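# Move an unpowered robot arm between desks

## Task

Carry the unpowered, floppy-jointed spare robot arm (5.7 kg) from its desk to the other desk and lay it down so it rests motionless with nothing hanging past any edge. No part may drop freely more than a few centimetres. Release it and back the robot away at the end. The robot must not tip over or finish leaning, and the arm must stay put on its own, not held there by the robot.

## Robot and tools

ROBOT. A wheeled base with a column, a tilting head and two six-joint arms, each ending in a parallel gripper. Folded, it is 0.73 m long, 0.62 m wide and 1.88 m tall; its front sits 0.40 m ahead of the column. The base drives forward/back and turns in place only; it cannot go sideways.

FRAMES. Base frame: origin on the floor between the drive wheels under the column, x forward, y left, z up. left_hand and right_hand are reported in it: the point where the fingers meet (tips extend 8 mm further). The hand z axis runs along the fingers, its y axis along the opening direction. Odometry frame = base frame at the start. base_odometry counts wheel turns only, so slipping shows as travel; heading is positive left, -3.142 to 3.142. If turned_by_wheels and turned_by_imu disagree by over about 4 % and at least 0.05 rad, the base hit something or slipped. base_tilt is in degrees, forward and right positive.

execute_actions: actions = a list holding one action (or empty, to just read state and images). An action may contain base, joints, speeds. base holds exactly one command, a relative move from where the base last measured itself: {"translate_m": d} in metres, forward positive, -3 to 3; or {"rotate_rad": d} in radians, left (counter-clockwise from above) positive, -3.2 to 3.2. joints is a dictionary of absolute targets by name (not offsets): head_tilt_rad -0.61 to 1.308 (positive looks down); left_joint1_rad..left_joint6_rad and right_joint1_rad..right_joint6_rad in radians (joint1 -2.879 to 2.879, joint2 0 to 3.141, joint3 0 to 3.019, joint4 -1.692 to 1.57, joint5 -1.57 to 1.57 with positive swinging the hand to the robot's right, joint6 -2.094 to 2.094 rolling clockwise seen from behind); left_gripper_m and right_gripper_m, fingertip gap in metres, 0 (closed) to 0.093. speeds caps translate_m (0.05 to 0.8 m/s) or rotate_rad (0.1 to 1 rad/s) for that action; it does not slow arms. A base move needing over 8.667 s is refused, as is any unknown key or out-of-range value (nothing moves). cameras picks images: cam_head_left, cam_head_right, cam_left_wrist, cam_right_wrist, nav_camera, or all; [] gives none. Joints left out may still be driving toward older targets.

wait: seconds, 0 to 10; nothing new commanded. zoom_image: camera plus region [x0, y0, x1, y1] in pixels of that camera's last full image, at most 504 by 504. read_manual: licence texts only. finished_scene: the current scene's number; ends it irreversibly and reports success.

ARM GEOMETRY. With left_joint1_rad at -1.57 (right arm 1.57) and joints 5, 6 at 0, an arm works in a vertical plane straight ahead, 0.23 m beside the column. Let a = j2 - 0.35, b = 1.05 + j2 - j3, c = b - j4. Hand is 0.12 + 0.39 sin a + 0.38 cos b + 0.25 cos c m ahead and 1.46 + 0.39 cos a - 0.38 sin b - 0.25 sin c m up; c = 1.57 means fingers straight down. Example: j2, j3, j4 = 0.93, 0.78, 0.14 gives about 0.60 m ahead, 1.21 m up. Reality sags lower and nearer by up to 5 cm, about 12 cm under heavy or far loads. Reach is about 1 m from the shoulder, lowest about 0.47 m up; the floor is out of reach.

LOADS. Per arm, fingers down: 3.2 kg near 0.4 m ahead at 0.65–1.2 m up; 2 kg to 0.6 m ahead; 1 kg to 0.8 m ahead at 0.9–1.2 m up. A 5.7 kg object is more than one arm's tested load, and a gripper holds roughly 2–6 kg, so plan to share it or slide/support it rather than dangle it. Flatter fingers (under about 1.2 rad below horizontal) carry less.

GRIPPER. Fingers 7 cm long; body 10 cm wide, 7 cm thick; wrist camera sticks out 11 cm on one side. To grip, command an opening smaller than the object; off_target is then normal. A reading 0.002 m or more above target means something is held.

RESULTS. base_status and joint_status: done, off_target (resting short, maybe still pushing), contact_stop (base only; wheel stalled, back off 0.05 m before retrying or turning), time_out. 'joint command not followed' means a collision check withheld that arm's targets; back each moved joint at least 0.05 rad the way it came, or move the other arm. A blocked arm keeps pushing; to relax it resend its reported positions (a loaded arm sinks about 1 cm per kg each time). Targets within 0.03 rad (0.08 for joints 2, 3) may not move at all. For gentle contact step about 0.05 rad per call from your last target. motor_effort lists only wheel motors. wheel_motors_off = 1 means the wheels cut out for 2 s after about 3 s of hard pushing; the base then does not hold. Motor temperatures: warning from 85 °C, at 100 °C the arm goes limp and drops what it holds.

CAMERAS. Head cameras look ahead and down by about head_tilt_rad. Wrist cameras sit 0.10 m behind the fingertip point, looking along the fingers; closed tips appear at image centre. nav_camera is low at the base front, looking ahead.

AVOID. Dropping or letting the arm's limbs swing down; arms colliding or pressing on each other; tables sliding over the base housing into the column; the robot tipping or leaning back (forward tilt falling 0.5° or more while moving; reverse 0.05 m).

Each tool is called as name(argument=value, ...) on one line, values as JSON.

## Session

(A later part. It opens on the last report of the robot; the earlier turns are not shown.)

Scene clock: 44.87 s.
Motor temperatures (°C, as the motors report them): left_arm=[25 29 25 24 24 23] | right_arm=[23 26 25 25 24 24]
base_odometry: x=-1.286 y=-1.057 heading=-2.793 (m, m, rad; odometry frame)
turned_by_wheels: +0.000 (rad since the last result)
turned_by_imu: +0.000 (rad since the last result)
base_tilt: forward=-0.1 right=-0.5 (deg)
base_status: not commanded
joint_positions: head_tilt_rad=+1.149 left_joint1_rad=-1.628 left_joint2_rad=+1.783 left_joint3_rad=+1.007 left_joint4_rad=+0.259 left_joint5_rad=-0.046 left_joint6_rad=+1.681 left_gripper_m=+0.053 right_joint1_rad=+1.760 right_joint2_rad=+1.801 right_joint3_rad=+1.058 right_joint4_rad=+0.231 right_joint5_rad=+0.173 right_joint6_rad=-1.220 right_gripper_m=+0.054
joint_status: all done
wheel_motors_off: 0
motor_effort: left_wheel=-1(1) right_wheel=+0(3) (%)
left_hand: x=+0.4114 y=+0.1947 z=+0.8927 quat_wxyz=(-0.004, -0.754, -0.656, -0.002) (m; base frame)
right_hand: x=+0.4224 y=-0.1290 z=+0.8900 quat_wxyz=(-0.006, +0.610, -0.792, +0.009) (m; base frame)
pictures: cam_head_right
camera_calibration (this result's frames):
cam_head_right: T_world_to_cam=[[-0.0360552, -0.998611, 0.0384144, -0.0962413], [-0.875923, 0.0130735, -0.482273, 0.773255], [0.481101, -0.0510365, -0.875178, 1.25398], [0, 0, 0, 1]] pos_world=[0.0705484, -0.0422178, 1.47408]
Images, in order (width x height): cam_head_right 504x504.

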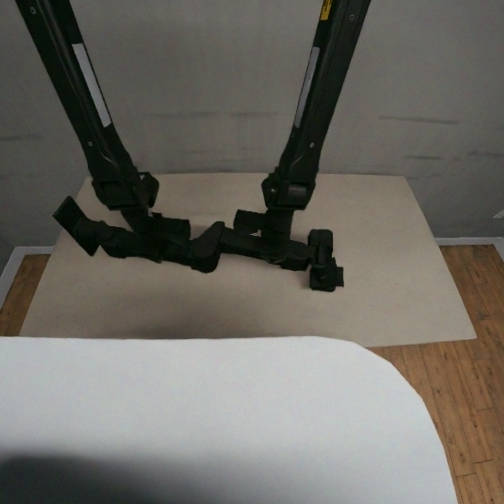

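execute_actions(actions=[{"joints": {"left_joint1_rad": -1.59, "left_joint2_rad": 1.725, "left_joint3_rad": 0.99, "left_joint5_rad": 0.0, "left_joint6_rad": 1.70, "right_joint1_rad": 1.825, "right_joint2_rad": 1.785, "right_joint3_rad": 1.075, "right_joint5_rad": 0.22, "right_joint6_rad": -1.19}}], cameras=["cam_head_right"])

Scene clock: 45.87 s.
Motor temperatures (°C, as the motors report them): left_arm=[25 29 25 24 24 23] | right_arm=[23 26 25 25 24 24]
base_odometry: x=-1.286 y=-1.057 heading=-2.793 (m, m, rad; odometry frame)
turned_by_wheels: +0.000 (rad since the last result)
turned_by_imu: +0.000 (rad since the last result)
base_tilt: forward=+0.0 right=-0.6 (deg)
base_status: not commanded
joint_positions: head_tilt_rad=+1.149 left_joint1_rad=-1.582 left_joint2_rad=+1.811 left_joint3_rad=+1.029 left_joint4_rad=+0.261 left_joint5_rad=-0.006 left_joint6_rad=+1.711 left_gripper_m=+0.053 right_joint1_rad=+1.800 right_joint2_rad=+1.845 right_joint3_rad=+1.096 right_joint4_rad=+0.231 right_joint5_rad=+0.210 right_joint6_rad=-1.191 right_gripper_m=+0.054
joint_status: all done
wheel_motors_off: 0
motor_effort: left_wheel=-1(2) right_wheel=+2(1) (%)
left_hand: x=+0.4093 y=+0.2180 z=+0.8817 quat_wxyz=(-0.002, -0.757, -0.654, +0.000) (m; base frame)
right_hand: x=+0.4193 y=-0.1057 z=+0.8778 quat_wxyz=(-0.005, +0.607, -0.795, +0.010) (m; base frame)
pictures: cam_head_right
camera_calibration (this result's frames):
cam_head_right: T_world_to_cam=[[-0.0360552, -0.998611, 0.0384144, -0.0962413], [-0.875923, 0.0130735, -0.482274, 0.773256], [0.481102, -0.0510365, -0.875178, 1.25398], [0, 0, 0, 1]] pos_world=[0.0705484, -0.0422178, 1.47408]
Images, in order (width x height): cam_head_right 504x504.

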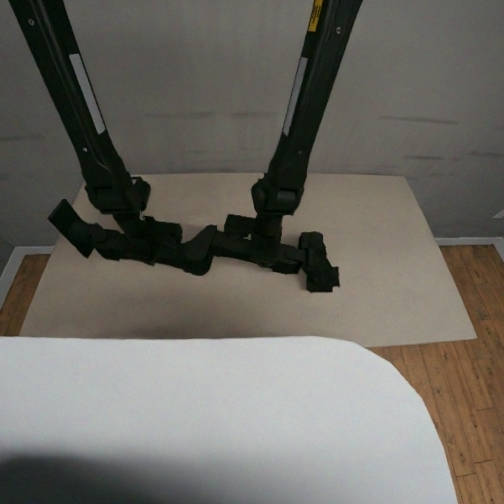

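execute_actions(actions=[{"joints": {"left_joint1_rad": -1.58, "left_joint2_rad": 1.765, "left_joint3_rad": 1.03, "left_joint4_rad": 0.265, "right_joint1_rad": 1.825, "right_joint2_rad": 1.825, "right_joint3_rad": 1.115}}], cameras=["cam_head_right"])

Scene clock: 48.10 s.
Motor temperatures (°C, as the motors report them): left_arm=[25 29 25 24 24 23] | right_arm=[23 26 25 25 24 24]
base_odometry: x=-1.286 y=-1.057 heading=-2.793 (m, m, rad; odometry frame)
turned_by_wheels: +0.000 (rad since the last result)
turned_by_imu: +0.000 (rad since the last result)
base_tilt: forward=-0.1 right=-0.5 (deg)
base_status: not commanded
joint_positions: head_tilt_rad=+1.149 left_joint1_rad=-1.577 left_joint2_rad=+1.850 left_joint3_rad=+1.067 left_joint4_rad=+0.262 left_joint5_rad=-0.003 left_joint6_rad=+1.714 left_gripper_m=+0.053 right_joint1_rad=+1.800 right_joint2_rad=+1.883 right_joint3_rad=+1.134 right_joint4_rad=+0.231 right_joint5_rad=+0.212 right_joint6_rad=-1.190 right_gripper_m=+0.054
joint_status: all done
wheel_motors_off: 0
motor_effort: left_wheel=-1(1) right_wheel=+2(1) (%)
left_hand: x=+0.4101 y=+0.2206 z=+0.8669 quat_wxyz=(-0.002, -0.757, -0.653, +0.000) (m; base frame)
right_hand: x=+0.4199 y=-0.1029 z=+0.8635 quat_wxyz=(-0.004, +0.606, -0.795, +0.010) (m; base frame)
pictures: cam_head_right
camera_calibration (this result's frames):
cam_head_right: T_world_to_cam=[[-0.0360552, -0.998611, 0.0384144, -0.0962413], [-0.875923, 0.0130735, -0.482274, 0.773256], [0.481102, -0.0510365, -0.875178, 1.25398], [0, 0, 0, 1]] pos_world=[0.0705484, -0.0422178, 1.47408]
Images, in order (width x height): cam_head_right 504x504.

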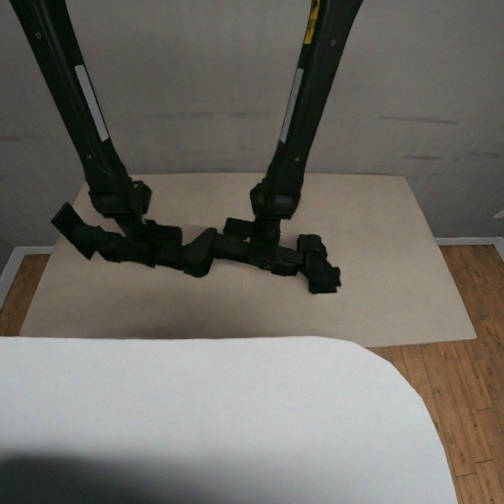

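Sliding now. Continue lowering.

execute_actions(actions=[{"joints": {"left_joint2_rad": 1.82, "left_joint3_rad": 1.085, "right_joint1_rad": 1.81, "right_joint2_rad": 1.885, "right_joint3_rad": 1.17, "right_joint4_rad": 0.245, "right_joint5_rad": 0.205}}], cameras=["cam_head_right"])

Scene clock: 49.00 s.
Motor temperatures (°C, as the motors report them): left_arm=[25 29 25 24 24 23] | right_arm=[23 26 25 25 24 24]
base_odometry: x=-1.286 y=-1.057 heading=-2.793 (m, m, rad; odometry frame)
turned_by_wheels: +0.000 (rad since the last result)
turned_by_imu: +0.000 (rad since the last result)
base_tilt: forward=-0.1 right=-0.4 (deg)
base_status: not commanded
joint_positions: head_tilt_rad=+1.149 left_joint1_rad=-1.577 left_joint2_rad=+1.911 left_joint3_rad=+1.126 left_joint4_rad=+0.262 left_joint5_rad=-0.004 left_joint6_rad=+1.718 left_gripper_m=+0.053 right_joint1_rad=+1.790 right_joint2_rad=+1.947 right_joint3_rad=+1.196 right_joint4_rad=+0.233 right_joint5_rad=+0.199 right_joint6_rad=-1.191 right_gripper_m=+0.054
joint_status: all done
wheel_motors_off: 0
motor_effort: left_wheel=-1(2) right_wheel=+1(1) (%)
left_hand: x=+0.4100 y=+0.2210 z=+0.8435 quat_wxyz=(-0.001, -0.758, -0.652, +0.000) (m; base frame)
right_hand: x=+0.4189 y=-0.1032 z=+0.8383 quat_wxyz=(-0.004, +0.605, -0.796, +0.008) (m; base frame)
pictures: cam_head_right
camera_calibration (this result's frames):
cam_head_right: T_world_to_cam=[[-0.0360552, -0.998611, 0.0384144, -0.0962413], [-0.875923, 0.0130735, -0.482273, 0.773255], [0.481101, -0.0510365, -0.875178, 1.25398], [0, 0, 0, 1]] pos_world=[0.0705484, -0.0422178, 1.47408]
Images, in order (width x height): cam_head_right 504x504.

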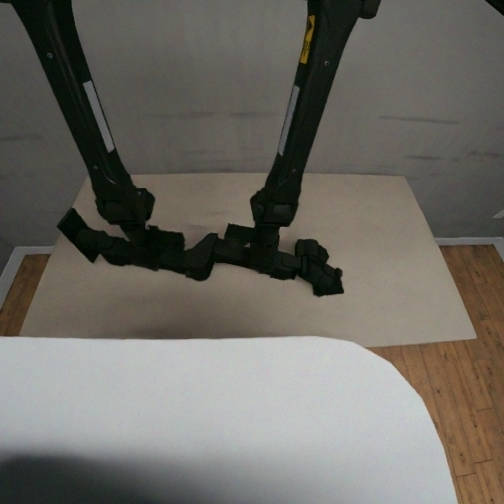

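execute_actions(actions=[{"joints": {"left_joint2_rad": 1.875, "left_joint3_rad": 1.14, "right_joint1_rad": 1.80, "right_joint2_rad": 1.943, "right_joint3_rad": 1.228, "right_joint5_rad": 0.195}}], cameras=["cam_head_left"])

Scene clock: 49.80 s.
Motor temperatures (°C, as the motors report them): left_arm=[25 29 25 24 24 23] | right_arm=[23 26 25 25 24 24]
base_odometry: x=-1.286 y=-1.057 heading=-2.793 (m, m, rad; odometry frame)
turned_by_wheels: +0.000 (rad since the last result)
turned_by_imu: +0.000 (rad since the last result)
base_tilt: forward=-0.1 right=-0.6 (deg)
base_status: not commanded
joint_positions: head_tilt_rad=+1.149 left_joint1_rad=-1.577 left_joint2_rad=+1.966 left_joint3_rad=+1.181 left_joint4_rad=+0.262 left_joint5_rad=-0.004 left_joint6_rad=+1.720 left_gripper_m=+0.053 right_joint1_rad=+1.783 right_joint2_rad=+2.000 right_joint3_rad=+1.252 right_joint4_rad=+0.233 right_joint5_rad=+0.191 right_joint6_rad=-1.194 right_gripper_m=+0.054
joint_status: all done
wheel_motors_off: 0
motor_effort: left_wheel=-1(2) right_wheel=+1(2) (%)
left_hand: x=+0.4095 y=+0.2212 z=+0.8224 quat_wxyz=(+0.000, -0.759, -0.651, +0.000) (m; base frame)
right_hand: x=+0.4193 y=-0.1032 z=+0.8172 quat_wxyz=(-0.005, +0.604, -0.797, +0.008) (m; base frame)
pictures: cam_head_left
camera_calibration (this result's frames):
cam_head_left: T_world_to_cam=[[-0.048614, -0.99874, 0.0124694, 0.0366193], [-0.873868, 0.0364832, -0.484792, 0.776387], [0.483726, -0.0344643, -0.874541, 1.25583], [0, 0, 0, 1]] pos_world=[0.0727625, 0.0515294, 1.4742]
Images, in order (width x height): cam_head_left 504x504.

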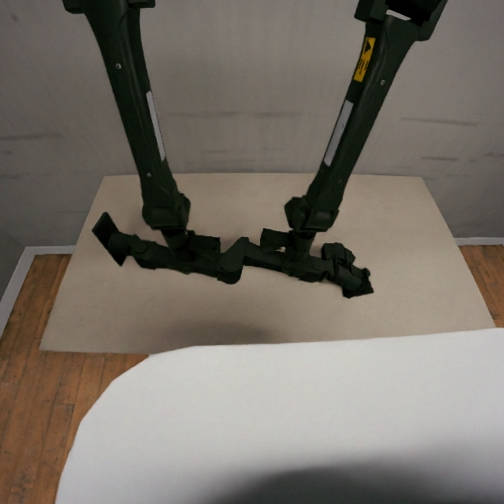

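zoom_image(camera="cam_head_left", region=[40, 180, 400, 330])

execute_actions(actions=[{"joints": {"left_joint2_rad": 1.925, "left_joint3_rad": 1.19, "right_joint1_rad": 1.79, "right_joint2_rad": 1.998, "right_joint3_rad": 1.283, "right_joint5_rad": 0.188, "right_joint6_rad": -1.2}}], cameras=["cam_head_left"])

Region (40, 180, 400, 330) of cam_head_left's 504x504 image, scaled by 1.400, with more detail than that image has; it fills the top 210 rows of this view, and the rest is white.

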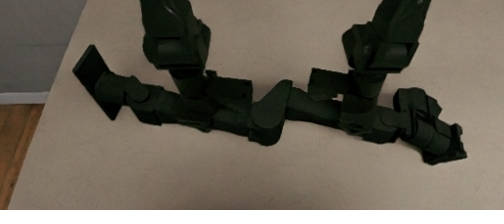

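Scene clock: 50.60 s.
Motor temperatures (°C, as the motors report them): left_arm=[25 29 25 24 24 23] | right_arm=[23 26 25 25 24 24]
base_odometry: x=-1.286 y=-1.057 heading=-2.793 (m, m, rad; odometry frame)
turned_by_wheels: +0.000 (rad since the last result)
turned_by_imu: +0.000 (rad since the last result)
base_tilt: forward=-0.2 right=-0.4 (deg)
base_status: not commanded
joint_positions: head_tilt_rad=+1.149 left_joint1_rad=-1.572 left_joint2_rad=+2.016 left_joint3_rad=+1.234 left_joint4_rad=+0.262 left_joint5_rad=-0.002 left_joint6_rad=+1.716 left_gripper_m=+0.053 right_joint1_rad=+1.782 right_joint2_rad=+2.029 right_joint3_rad=+1.285 right_joint4_rad=+0.233 right_joint5_rad=+0.187 right_joint6_rad=-1.202 right_gripper_m=+0.054
joint_status: all done
wheel_motors_off: 0
motor_effort: left_wheel=-1(1) right_wheel=+2(2) (%)
left_hand: x=+0.4097 y=+0.2243 z=+0.8028 quat_wxyz=(+0.000, -0.757, -0.654, -0.002) (m; base frame)
right_hand: x=+0.4211 y=-0.1011 z=+0.8061 quat_wxyz=(-0.008, +0.607, -0.795, +0.008) (m; base frame)
pictures: cam_head_left
camera_calibration (this result's frames):
cam_head_left: T_world_to_cam=[[-0.048614, -0.99874, 0.0124694, 0.0366193], [-0.873868, 0.0364832, -0.484792, 0.776387], [0.483726, -0.0344643, -0.87454, 1.25583], [0, 0, 0, 1]] pos_world=[0.0727625, 0.0515294, 1.4742]
Images, in order (width x height): cam_head_left 504x504.

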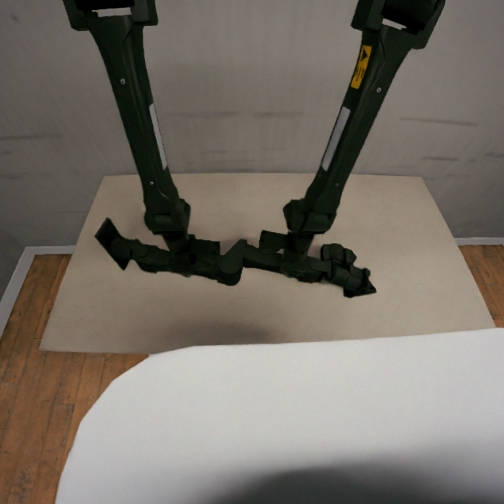

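zoom_image(camera="cam_head_left", region=[280, 220, 400, 320])

Region (280, 220, 400, 320) of cam_head_left's 504x504 image, scaled by 4.200, with more detail than that image has.

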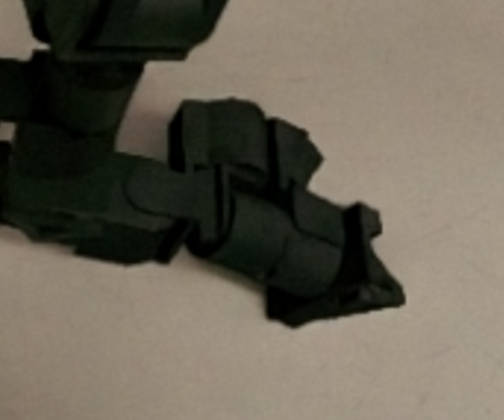

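execute_actions(actions=[{"joints": {"left_joint1_rad": -1.54, "left_joint5_rad": 0.03, "left_joint6_rad": 1.72, "right_joint1_rad": 1.825, "right_joint2_rad": 2.015, "right_joint3_rad": 1.295, "right_joint5_rad": 0.215, "right_joint6_rad": -1.185}}], cameras=["cam_head_left"])

Scene clock: 51.57 s.
Motor temperatures (°C, as the motors report them): left_arm=[25 29 25 24 24 23] | right_arm=[23 26 25 25 24 24]
base_odometry: x=-1.286 y=-1.057 heading=-2.793 (m, m, rad; odometry frame)
turned_by_wheels: +0.000 (rad since the last result)
turned_by_imu: +0.000 (rad since the last result)
base_tilt: forward=-0.2 right=-0.6 (deg)
base_status: not commanded
joint_positions: head_tilt_rad=+1.149 left_joint1_rad=-1.550 left_joint2_rad=+2.017 left_joint3_rad=+1.234 left_joint4_rad=+0.262 left_joint5_rad=+0.023 left_joint6_rad=+1.729 left_gripper_m=+0.053 right_joint1_rad=+1.799 right_joint2_rad=+2.047 right_joint3_rad=+1.304 right_joint4_rad=+0.233 right_joint5_rad=+0.202 right_joint6_rad=-1.191 right_gripper_m=+0.054
joint_status: all done
wheel_motors_off: 0
motor_effort: left_wheel=-1(1) right_wheel=+3(0) (%)
left_hand: x=+0.4092 y=+0.2357 z=+0.8027 quat_wxyz=(-0.003, -0.757, -0.653, +0.001) (m; base frame)
right_hand: x=+0.4196 y=-0.0896 z=+0.8012 quat_wxyz=(-0.009, +0.606, -0.795, +0.008) (m; base frame)
pictures: cam_head_left
camera_calibration (this result's frames):
cam_head_left: T_world_to_cam=[[-0.048614, -0.99874, 0.0124694, 0.0366193], [-0.873868, 0.0364832, -0.484792, 0.776387], [0.483726, -0.0344643, -0.874541, 1.25583], [0, 0, 0, 1]] pos_world=[0.0727625, 0.0515294, 1.4742]
Images, in order (width x height): cam_head_left 504x504.

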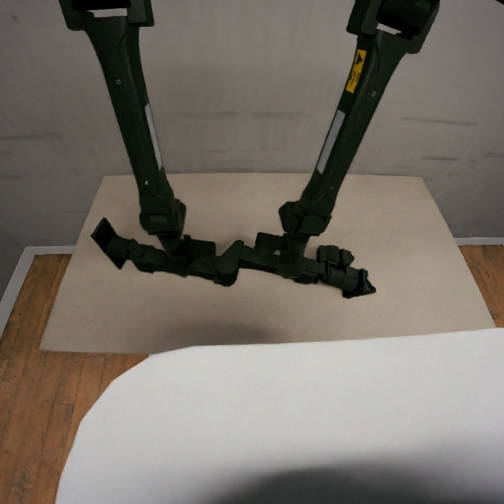

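execute_actions(actions=[{"joints": {"left_joint1_rad": -1.51, "left_joint2_rad": 1.94, "left_joint3_rad": 1.205, "left_joint5_rad": 0.052, "left_joint6_rad": 1.735, "right_joint1_rad": 1.85, "right_joint2_rad": 2.04, "right_joint3_rad": 1.32, "right_joint5_rad": 0.235, "right_joint6_rad": -1.172}}], cameras=["cam_head_left"])

Scene clock: 52.33 s.
Motor temperatures (°C, as the motors report them): left_arm=[25 29 25 24 24 23] | right_arm=[23 26 25 25 24 24]
base_odometry: x=-1.286 y=-1.057 heading=-2.793 (m, m, rad; odometry frame)
turned_by_wheels: +0.000 (rad since the last result)
turned_by_imu: +0.000 (rad since the last result)
base_tilt: forward=-0.2 right=-0.5 (deg)
base_status: not commanded
joint_positions: head_tilt_rad=+1.149 left_joint1_rad=-1.525 left_joint2_rad=+2.032 left_joint3_rad=+1.246 left_joint4_rad=+0.264 left_joint5_rad=+0.046 left_joint6_rad=+1.747 left_gripper_m=+0.053 right_joint1_rad=+1.821 right_joint2_rad=+2.075 right_joint3_rad=+1.331 right_joint4_rad=+0.233 right_joint5_rad=+0.222 right_joint6_rad=-1.173 right_gripper_m=+0.054
joint_status: all done
wheel_motors_off: 0
motor_effort: left_wheel=-1(2) right_wheel=+2(3) (%)
left_hand: x=+0.4076 y=+0.2504 z=+0.7978 quat_wxyz=(-0.003, -0.759, -0.651, +0.001) (m; base frame)
right_hand: x=+0.4161 y=-0.0747 z=+0.7936 quat_wxyz=(-0.010, +0.603, -0.798, +0.009) (m; base frame)
pictures: cam_head_left
camera_calibration (this result's frames):
cam_head_left: T_world_to_cam=[[-0.048614, -0.99874, 0.0124694, 0.0366193], [-0.873868, 0.0364832, -0.484792, 0.776387], [0.483726, -0.0344643, -0.874541, 1.25583], [0, 0, 0, 1]] pos_world=[0.0727625, 0.0515294, 1.4742]
Images, in order (width x height): cam_head_left 504x504.

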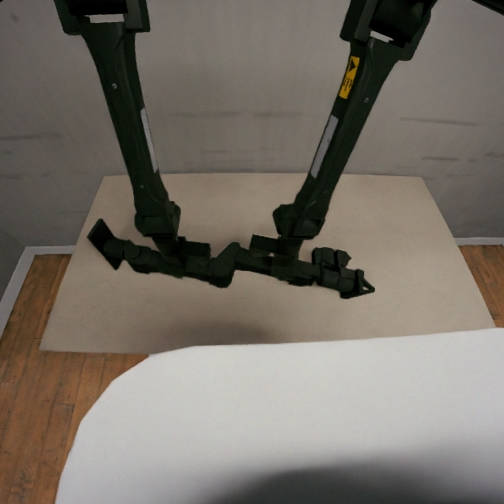

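execute_actions(actions=[{"joints": {"left_joint2_rad": 1.97, "left_joint3_rad": 1.238, "right_joint2_rad": 2.07, "right_joint3_rad": 1.352}}], cameras=["cam_head_left"])

Scene clock: 53.10 s.
Motor temperatures (°C, as the motors report them): left_arm=[25 29 25 24 24 23] | right_arm=[23 26 25 25 24 24]
base_odometry: x=-1.286 y=-1.057 heading=-2.793 (m, m, rad; odometry frame)
turned_by_wheels: +0.000 (rad since the last result)
turned_by_imu: +0.000 (rad since the last result)
base_tilt: forward=-0.1 right=-0.5 (deg)
base_status: not commanded
joint_positions: head_tilt_rad=+1.149 left_joint1_rad=-1.519 left_joint2_rad=+2.060 left_joint3_rad=+1.276 left_joint4_rad=+0.264 left_joint5_rad=+0.049 left_joint6_rad=+1.750 left_gripper_m=+0.053 right_joint1_rad=+1.824 right_joint2_rad=+2.104 right_joint3_rad=+1.364 right_joint4_rad=+0.233 right_joint5_rad=+0.222 right_joint6_rad=-1.173 right_gripper_m=+0.054
joint_status: all done
wheel_motors_off: 0
motor_effort: left_wheel=-1(1) right_wheel=+2(4) (%)
left_hand: x=+0.4073 y=+0.2544 z=+0.7871 quat_wxyz=(-0.003, -0.759, -0.651, -0.001) (m; base frame)
right_hand: x=+0.4164 y=-0.0705 z=+0.7829 quat_wxyz=(-0.012, +0.603, -0.798, +0.009) (m; base frame)
pictures: cam_head_left
camera_calibration (this result's frames):
cam_head_left: T_world_to_cam=[[-0.048614, -0.99874, 0.0124694, 0.0366193], [-0.873868, 0.0364832, -0.484792, 0.776387], [0.483726, -0.0344643, -0.874541, 1.25583], [0, 0, 0, 1]] pos_world=[0.0727625, 0.0515294, 1.4742]
Images, in order (width x height): cam_head_left 504x504.

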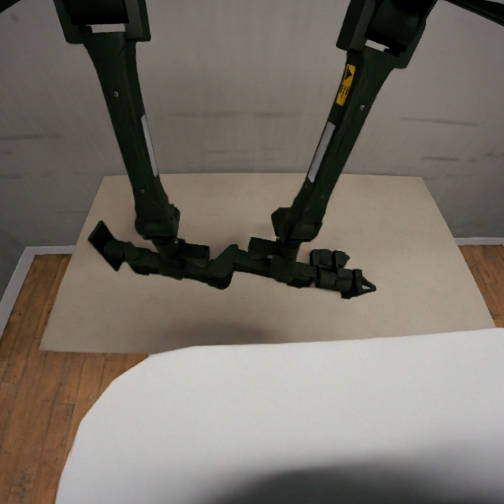

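execute_actions(actions=[{"joints": {"left_joint2_rad": 2.005, "left_joint3_rad": 1.272, "right_joint1_rad": 1.84, "right_joint2_rad": 2.105, "right_joint3_rad": 1.385}}], cameras=["cam_head_left"])

Scene clock: 53.80 s.
Motor temperatures (°C, as the motors report them): left_arm=[25 29 25 24 24 23] | right_arm=[23 26 25 25 24 24]
base_odometry: x=-1.286 y=-1.057 heading=-2.793 (m, m, rad; odometry frame)
turned_by_wheels: +0.000 (rad since the last result)
turned_by_imu: +0.000 (rad since the last result)
base_tilt: forward=-0.3 right=-0.5 (deg)
base_status: not commanded
joint_positions: head_tilt_rad=+1.149 left_joint1_rad=-1.518 left_joint2_rad=+2.076 left_joint3_rad=+1.296 left_joint4_rad=+0.264 left_joint5_rad=+0.041 left_joint6_rad=+1.755 left_gripper_m=+0.053 right_joint1_rad=+1.824 right_joint2_rad=+2.139 right_joint3_rad=+1.404 right_joint4_rad=+0.233 right_joint5_rad=+0.221 right_joint6_rad=-1.169 right_gripper_m=+0.054
joint_status: all done
wheel_motors_off: 0
motor_effort: left_wheel=-1(1) right_wheel=+1(1) (%)
left_hand: x=+0.4084 y=+0.2573 z=+0.7806 quat_wxyz=(-0.001, -0.761, -0.649, -0.005) (m; base frame)
right_hand: x=+0.4162 y=-0.0673 z=+0.7695 quat_wxyz=(-0.014, +0.601, -0.799, +0.009) (m; base frame)
pictures: cam_head_left
camera_calibration (this result's frames):
cam_head_left: T_world_to_cam=[[-0.048614, -0.99874, 0.0124694, 0.0366193], [-0.873868, 0.0364832, -0.484792, 0.776387], [0.483726, -0.0344643, -0.874541, 1.25583], [0, 0, 0, 1]] pos_world=[0.0727625, 0.0515294, 1.4742]
Images, in order (width x height): cam_head_left 504x504.

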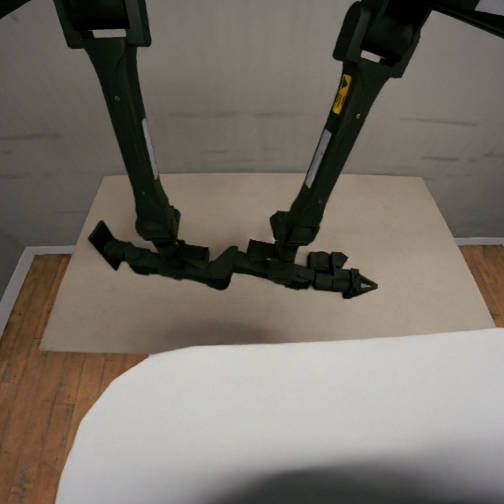

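execute_actions(actions=[{"joints": {"left_joint1_rad": -1.518, "left_joint2_rad": 2.06, "left_joint3_rad": 1.30, "right_joint1_rad": 1.828, "right_joint2_rad": 2.135, "right_joint3_rad": 1.41, "right_joint5_rad": 0.222}}], cameras=["cam_head_left"])

Scene clock: 54.43 s.
Motor temperatures (°C, as the motors report them): left_arm=[25 29 25 24 24 23] | right_arm=[23 26 25 25 24 24]
base_odometry: x=-1.286 y=-1.057 heading=-2.793 (m, m, rad; odometry frame)
turned_by_wheels: +0.000 (rad since the last result)
turned_by_imu: +0.000 (rad since the last result)
base_tilt: forward=-0.3 right=-0.4 (deg)
base_status: not commanded
joint_positions: head_tilt_rad=+1.149 left_joint1_rad=-1.518 left_joint2_rad=+2.082 left_joint3_rad=+1.302 left_joint4_rad=+0.264 left_joint5_rad=+0.041 left_joint6_rad=+1.755 left_gripper_m=+0.053 right_joint1_rad=+1.821 right_joint2_rad=+2.147 right_joint3_rad=+1.412 right_joint4_rad=+0.233 right_joint5_rad=+0.216 right_joint6_rad=-1.169 right_gripper_m=+0.054
joint_status: all done
wheel_motors_off: 0
motor_effort: left_wheel=-1(1) right_wheel=+3(3) (%)
left_hand: x=+0.4080 y=+0.2572 z=+0.7783 quat_wxyz=(-0.001, -0.761, -0.649, -0.005) (m; base frame)
right_hand: x=+0.4158 y=-0.0677 z=+0.7662 quat_wxyz=(-0.015, +0.601, -0.799, +0.008) (m; base frame)
pictures: cam_head_left
camera_calibration (this result's frames):
cam_head_left: T_world_to_cam=[[-0.048614, -0.99874, 0.0124694, 0.0366193], [-0.873868, 0.0364832, -0.484792, 0.776387], [0.483726, -0.0344643, -0.874541, 1.25583], [0, 0, 0, 1]] pos_world=[0.0727625, 0.0515294, 1.4742]
Images, in order (width x height): cam_head_left 504x504.

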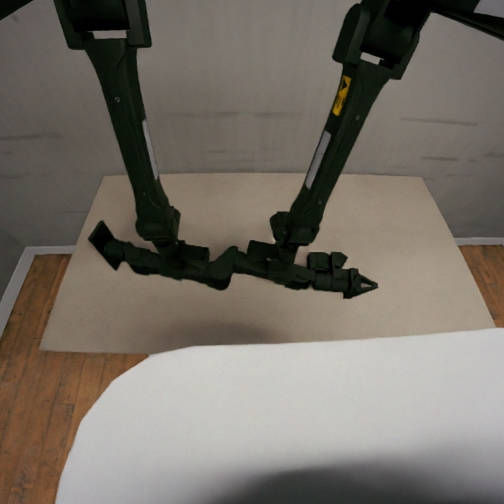

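Load is on the desk. Release.

execute_actions(actions=[{"joints": {"left_joint1_rad": -1.518, "left_joint2_rad": 2.08, "left_joint3_rad": 1.302, "left_joint4_rad": 0.264, "left_joint5_rad": 0.041, "left_joint6_rad": 1.755, "left_gripper_m": 0.093, "right_joint1_rad": 1.821, "right_joint2_rad": 2.145, "right_joint3_rad": 1.412, "right_joint4_rad": 0.233, "right_joint5_rad": 0.216, "right_joint6_rad": -1.169, "right_gripper_m": 0.093}}], cameras=["cam_head_left", "cam_left_wrist", "cam_right_wrist"])

Scene clock: 55.30 s.
Motor temperatures (°C, as the motors report them): left_arm=[25 29 25 24 24 23] | right_arm=[23 26 25 25 24 24]
base_odometry: x=-1.286 y=-1.057 heading=-2.793 (m, m, rad; odometry frame)
turned_by_wheels: +0.000 (rad since the last result)
turned_by_imu: +0.000 (rad since the last result)
base_tilt: forward=-0.1 right=-0.5 (deg)
base_status: not commanded
joint_positions: head_tilt_rad=+1.149 left_joint1_rad=-1.518 left_joint2_rad=+2.083 left_joint3_rad=+1.302 left_joint4_rad=+0.264 left_joint5_rad=+0.039 left_joint6_rad=+1.757 left_gripper_m=+0.093 right_joint1_rad=+1.821 right_joint2_rad=+2.147 right_joint3_rad=+1.412 right_joint4_rad=+0.233 right_joint5_rad=+0.216 right_joint6_rad=-1.169 right_gripper_m=+0.093
joint_status: all done
wheel_motors_off: 0
motor_effort: left_wheel=-1(1) right_wheel=+2(1) (%)
left_hand: x=+0.4072 y=+0.2576 z=+0.7780 quat_wxyz=(+0.000, -0.761, -0.648, -0.005) (m; base frame)
right_hand: x=+0.4158 y=-0.0676 z=+0.7662 quat_wxyz=(-0.015, +0.601, -0.799, +0.008) (m; base frame)
pictures: cam_head_left, cam_left_wrist, cam_right_wrist
camera_calibration (this result's frames):
cam_head_left: T_world_to_cam=[[-0.048614, -0.99874, 0.0124694, 0.0366193], [-0.873868, 0.0364832, -0.484792, 0.776387], [0.483726, -0.0344643, -0.874541, 1.25583], [0, 0, 0, 1]] pos_world=[0.0727625, 0.0515294, 1.4742]
cam_left_wrist: T_world_to_cam=[[-0.986025, 0.165774, -0.0165561, 0.371269], [0.122919, 0.79098, 0.599367, -0.715409], [0.112455, 0.588956, -0.800303, 0.548176], [0, 0, 0, 1]] pos_world=[0.392372, 0.181476, 0.873647]
cam_right_wrist: T_world_to_cam=[[0.957096, -0.288169, 0.0304242, -0.436687], [-0.252646, -0.778448, 0.57462, -0.380008], [-0.141904, -0.557653, -0.817855, 0.768945], [0, 0, 0, 1]] pos_world=[0.43106, 0.0071486, 0.860532]
Images, in order (width x height): cam_head_left 504x504, cam_left_wrist 616x616, cam_right_wrist 616x616.

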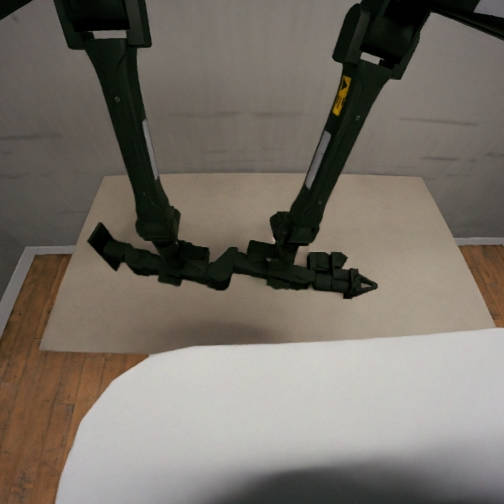

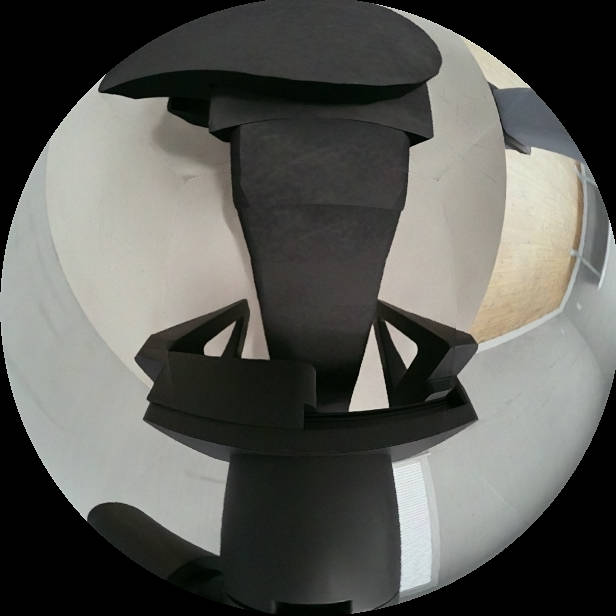

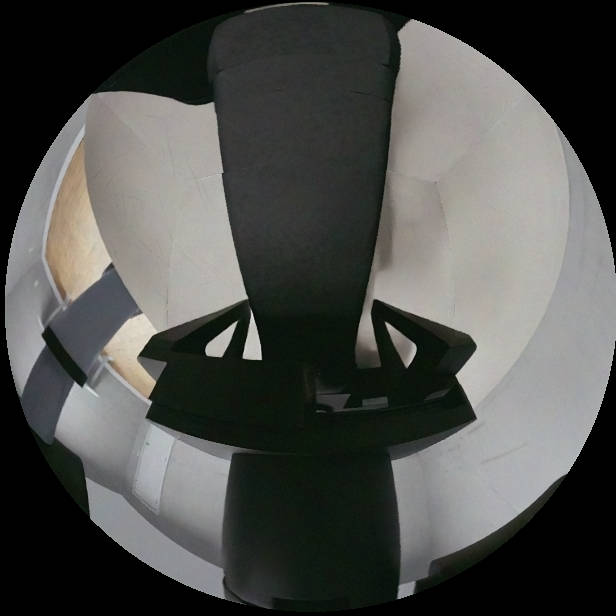

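execute_actions(actions=[{"joints": {"left_joint2_rad": 2.01, "left_joint3_rad": 1.235, "right_joint2_rad": 2.075, "right_joint3_rad": 1.342}}], cameras=["cam_head_left"])

execute_actions(actions=[{"joints": {"left_joint2_rad": 1.94, "left_joint3_rad": 1.165, "right_joint2_rad": 2.005, "right_joint3_rad": 1.27}}], cameras=["cam_head_left", "cam_left_wrist", "cam_right_wrist"])

Scene clock: 56.30 s.
Motor temperatures (°C, as the motors report them): left_arm=[25 29 25 24 24 23] | right_arm=[23 26 25 25 24 24]
base_odometry: x=-1.286 y=-1.057 heading=-2.793 (m, m, rad; odometry frame)
turned_by_wheels: +0.000 (rad since the last result)
turned_by_imu: +0.000 (rad since the last result)
base_tilt: forward=-0.1 right=-0.5 (deg)
base_status: not commanded
joint_positions: head_tilt_rad=+1.149 left_joint1_rad=-1.518 left_joint2_rad=+2.013 left_joint3_rad=+1.239 left_joint4_rad=+0.264 left_joint5_rad=+0.039 left_joint6_rad=+1.757 left_gripper_m=+0.093 right_joint1_rad=+1.821 right_joint2_rad=+2.078 right_joint3_rad=+1.347 right_joint4_rad=+0.233 right_joint5_rad=+0.216 right_joint6_rad=-1.169 right_gripper_m=+0.093
joint_status: all done
wheel_motors_off: 0
motor_effort: left_wheel=-1(1) right_wheel=+1(2) (%)
left_hand: x=+0.4153 y=+0.2566 z=+0.8042 quat_wxyz=(-0.002, -0.761, -0.648, -0.008) (m; base frame)
right_hand: x=+0.4236 y=-0.0722 z=+0.7916 quat_wxyz=(-0.017, +0.600, -0.800, +0.009) (m; base frame)
pictures: cam_head_left
camera_calibration (this result's frames):
cam_head_left: T_world_to_cam=[[-0.048614, -0.99874, 0.0124694, 0.0366193], [-0.873868, 0.0364832, -0.484792, 0.776387], [0.483726, -0.0344643, -0.874541, 1.25583], [0, 0, 0, 1]] pos_world=[0.0727625, 0.0515294, 1.4742]
Images, in order (width x height): cam_head_left 504x504.

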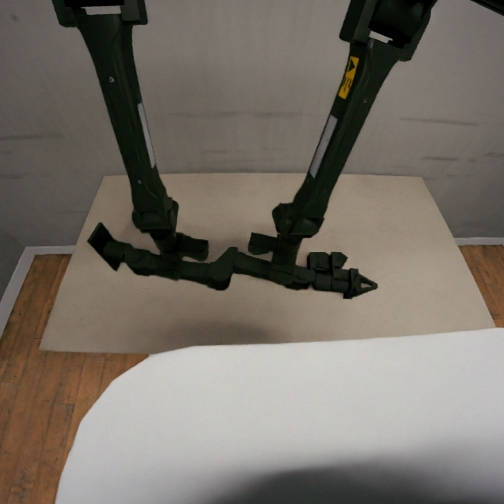

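Scene clock: 57.17 s.
Motor temperatures (°C, as the motors report them): left_arm=[25 29 25 24 24 23] | right_arm=[23 26 25 25 24 24]
base_odometry: x=-1.286 y=-1.057 heading=-2.793 (m, m, rad; odometry frame)
turned_by_wheels: +0.000 (rad since the last result)
turned_by_imu: +0.000 (rad since the last result)
base_tilt: forward=-0.1 right=-0.5 (deg)
base_status: not commanded
joint_positions: head_tilt_rad=+1.149 left_joint1_rad=-1.518 left_joint2_rad=+1.944 left_joint3_rad=+1.168 left_joint4_rad=+0.264 left_joint5_rad=+0.039 left_joint6_rad=+1.757 left_gripper_m=+0.093 right_joint1_rad=+1.821 right_joint2_rad=+2.008 right_joint3_rad=+1.275 right_joint4_rad=+0.233 right_joint5_rad=+0.216 right_joint6_rad=-1.169 right_gripper_m=+0.093
joint_status: all done
wheel_motors_off: 0
motor_effort: left_wheel=-1(2) right_wheel=+1(2) (%)
left_hand: x=+0.4155 y=+0.2554 z=+0.8306 quat_wxyz=(-0.001, -0.761, -0.648, -0.007) (m; base frame)
right_hand: x=+0.4259 y=-0.0777 z=+0.8177 quat_wxyz=(-0.016, +0.601, -0.799, +0.009) (m; base frame)
pictures: cam_head_left, cam_left_wrist, cam_right_wrist
camera_calibration (this result's frames):
cam_head_left: T_world_to_cam=[[-0.048614, -0.99874, 0.0124694, 0.0366193], [-0.873868, 0.0364832, -0.484792, 0.776387], [0.483726, -0.0344643, -0.87454, 1.25583], [0, 0, 0, 1]] pos_world=[0.0727625, 0.0515294, 1.4742]
cam_left_wrist: T_world_to_cam=[[-0.985893, 0.166001, -0.021417, 0.38457], [0.120128, 0.790874, 0.600073, -0.745621], [0.116551, 0.589035, -0.799658, 0.588391], [0, 0, 0, 1]] pos_world=[0.400137, 0.17927, 0.926175]
cam_right_wrist: T_world_to_cam=[[0.956956, -0.288488, 0.0317844, -0.451944], [-0.25375, -0.778474, 0.574099, -0.414002], [-0.140877, -0.557452, -0.818169, 0.806681], [0, 0, 0, 1]] pos_world=[0.44108, -0.00298436, 0.912044]
Images, in order (width x height): cam_head_left 504x504, cam_left_wrist 616x616, cam_right_wrist 616x616.

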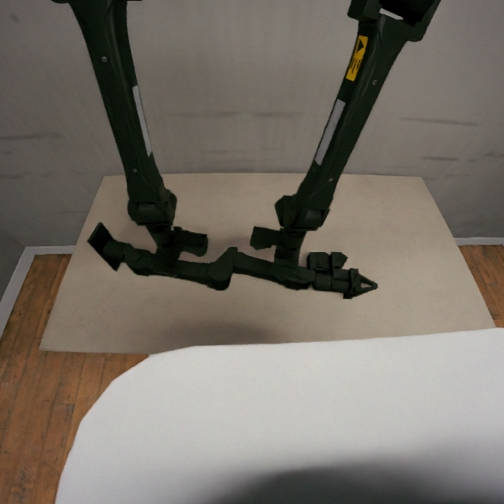

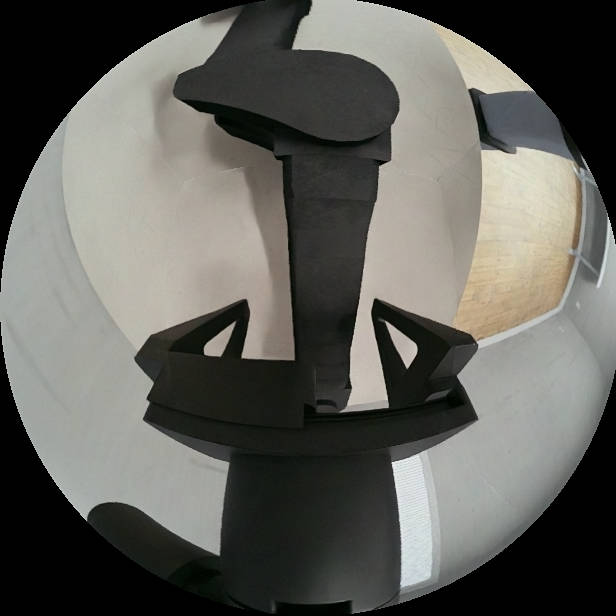

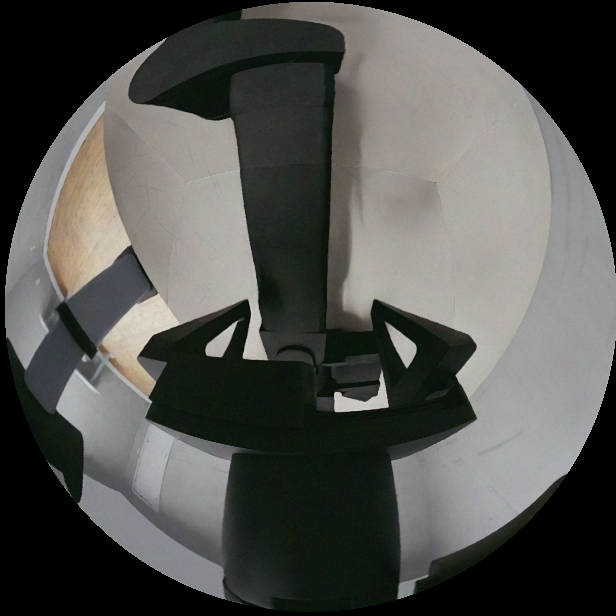

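execute_actions(actions=[{"joints": {"left_joint2_rad": 1.80, "left_joint3_rad": 1.025, "right_joint2_rad": 1.86, "right_joint3_rad": 1.12}}], cameras=[])

execute_actions(actions=[{"base": {"translate_m": -0.6}, "joints": {"head_tilt_rad": 0.8, "left_joint1_rad": -1.57, "left_joint2_rad": 1.3, "left_joint3_rad": 0.7, "left_joint4_rad": 0.1, "left_joint5_rad": 0.0, "right_joint1_rad": 1.65, "right_joint2_rad": 1.3, "right_joint3_rad": 0.7, "right_joint4_rad": 0.1, "right_joint5_rad": 0.05}}], cameras=["cam_head_left", "cam_head_right"])

Scene clock: 58.20 s.
Motor temperatures (°C, as the motors report them): left_arm=[25 29 25 24 24 23] | right_arm=[23 26 25 25 24 24]
base_odometry: x=-1.286 y=-1.057 heading=-2.793 (m, m, rad; odometry frame)
turned_by_wheels: +0.000 (rad since the last result)
turned_by_imu: +0.000 (rad since the last result)
base_tilt: forward=-0.2 right=-0.5 (deg)
base_status: not commanded
joint_positions: head_tilt_rad=+1.149 left_joint1_rad=-1.518 left_joint2_rad=+1.794 left_joint3_rad=+1.030 left_joint4_rad=+0.264 left_joint5_rad=+0.039 left_joint6_rad=+1.757 left_gripper_m=+0.093 right_joint1_rad=+1.821 right_joint2_rad=+1.853 right_joint3_rad=+1.123 right_joint4_rad=+0.233 right_joint5_rad=+0.216 right_joint6_rad=-1.169 right_gripper_m=+0.093
joint_status: all done
wheel_motors_off: 0
motor_effort: left_wheel=-1(2) right_wheel=+2(4) (%)
left_hand: x=+0.4208 y=+0.2530 z=+0.8872 quat_wxyz=(-0.005, -0.762, -0.648, -0.012) (m; base frame)
right_hand: x=+0.4301 y=-0.0901 z=+0.8758 quat_wxyz=(-0.017, +0.600, -0.800, +0.010) (m; base frame)
pictures: none
No camera images: the call's "cameras" was empty. Leave "cameras" out to get every camera's image.

Scene clock: 60.80 s.
Motor temperatures (°C, as the motors report them): left_arm=[25 29 25 24 24 23] | right_arm=[23 26 24 25 24 24]
base_odometry: x=-0.722 y=-0.853 heading=-2.795 (m, m, rad; odometry frame)
turned_by_wheels: -0.002 (rad since the last result)
turned_by_imu: -0.001 (rad since the last result)
base_tilt: forward=-0.2 right=-0.5 (deg)
base_status: done
joint_positions: head_tilt_rad=+0.815 left_joint1_rad=-1.574 left_joint2_rad=+1.291 left_joint3_rad=+0.698 left_joint4_rad=+0.104 left_joint5_rad=+0.001 left_joint6_rad=+1.757 left_gripper_m=+0.093 right_joint1_rad=+1.650 right_joint2_rad=+1.292 right_joint3_rad=+0.698 right_joint4_rad=+0.113 right_joint5_rad=+0.054 right_joint6_rad=-1.169 right_gripper_m=+0.093
joint_status: all done
wheel_motors_off: 0
motor_effort: left_wheel=-1(29) right_wheel=+2(38) (%)
left_hand: x=+0.4174 y=+0.2230 z=+1.0547 quat_wxyz=(-0.012, -0.770, -0.638, -0.012) (m; base frame)
right_hand: x=+0.4190 y=-0.1937 z=+1.0555 quat_wxyz=(-0.023, +0.567, -0.823, +0.005) (m; base frame)
pictures: cam_head_left, cam_head_right
camera_calibration (this result's frames):
cam_head_left: T_world_to_cam=[[-0.0500164, -0.99874, -0.00414397, 0.062274], [-0.666838, 0.0364832, -0.74431, 1.16569], [0.743523, -0.0344643, -0.667822, 0.924493], [0, 0, 0, 1]] pos_world=[0.0930606, 0.0515294, 1.48529]
cam_head_right: T_world_to_cam=[[-0.0466498, -0.998611, 0.0244835, -0.074258], [-0.669604, 0.0130735, -0.742603, 1.16385], [0.741252, -0.0510365, -0.669284, 0.923901], [0, 0, 0, 1]] pos_world=[0.0910099, -0.0422178, 1.48445]
Images, in order (width x height): cam_head_left 504x504, cam_head_right 504x504.

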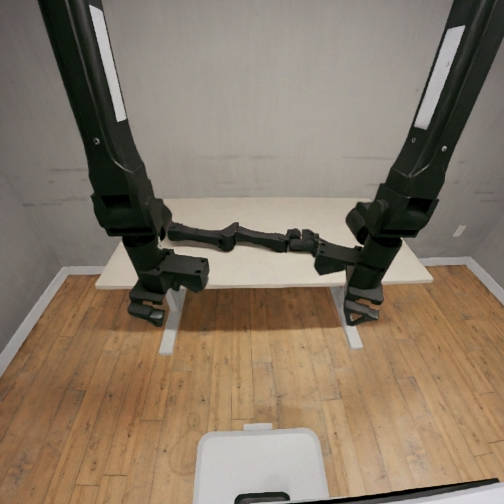

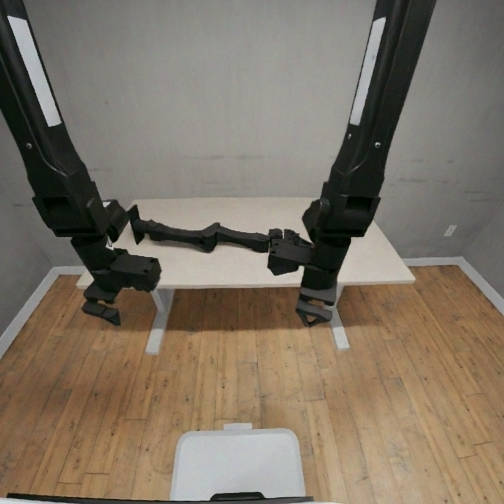

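finished_scene(scene=2)

The scene is finished: the task was done.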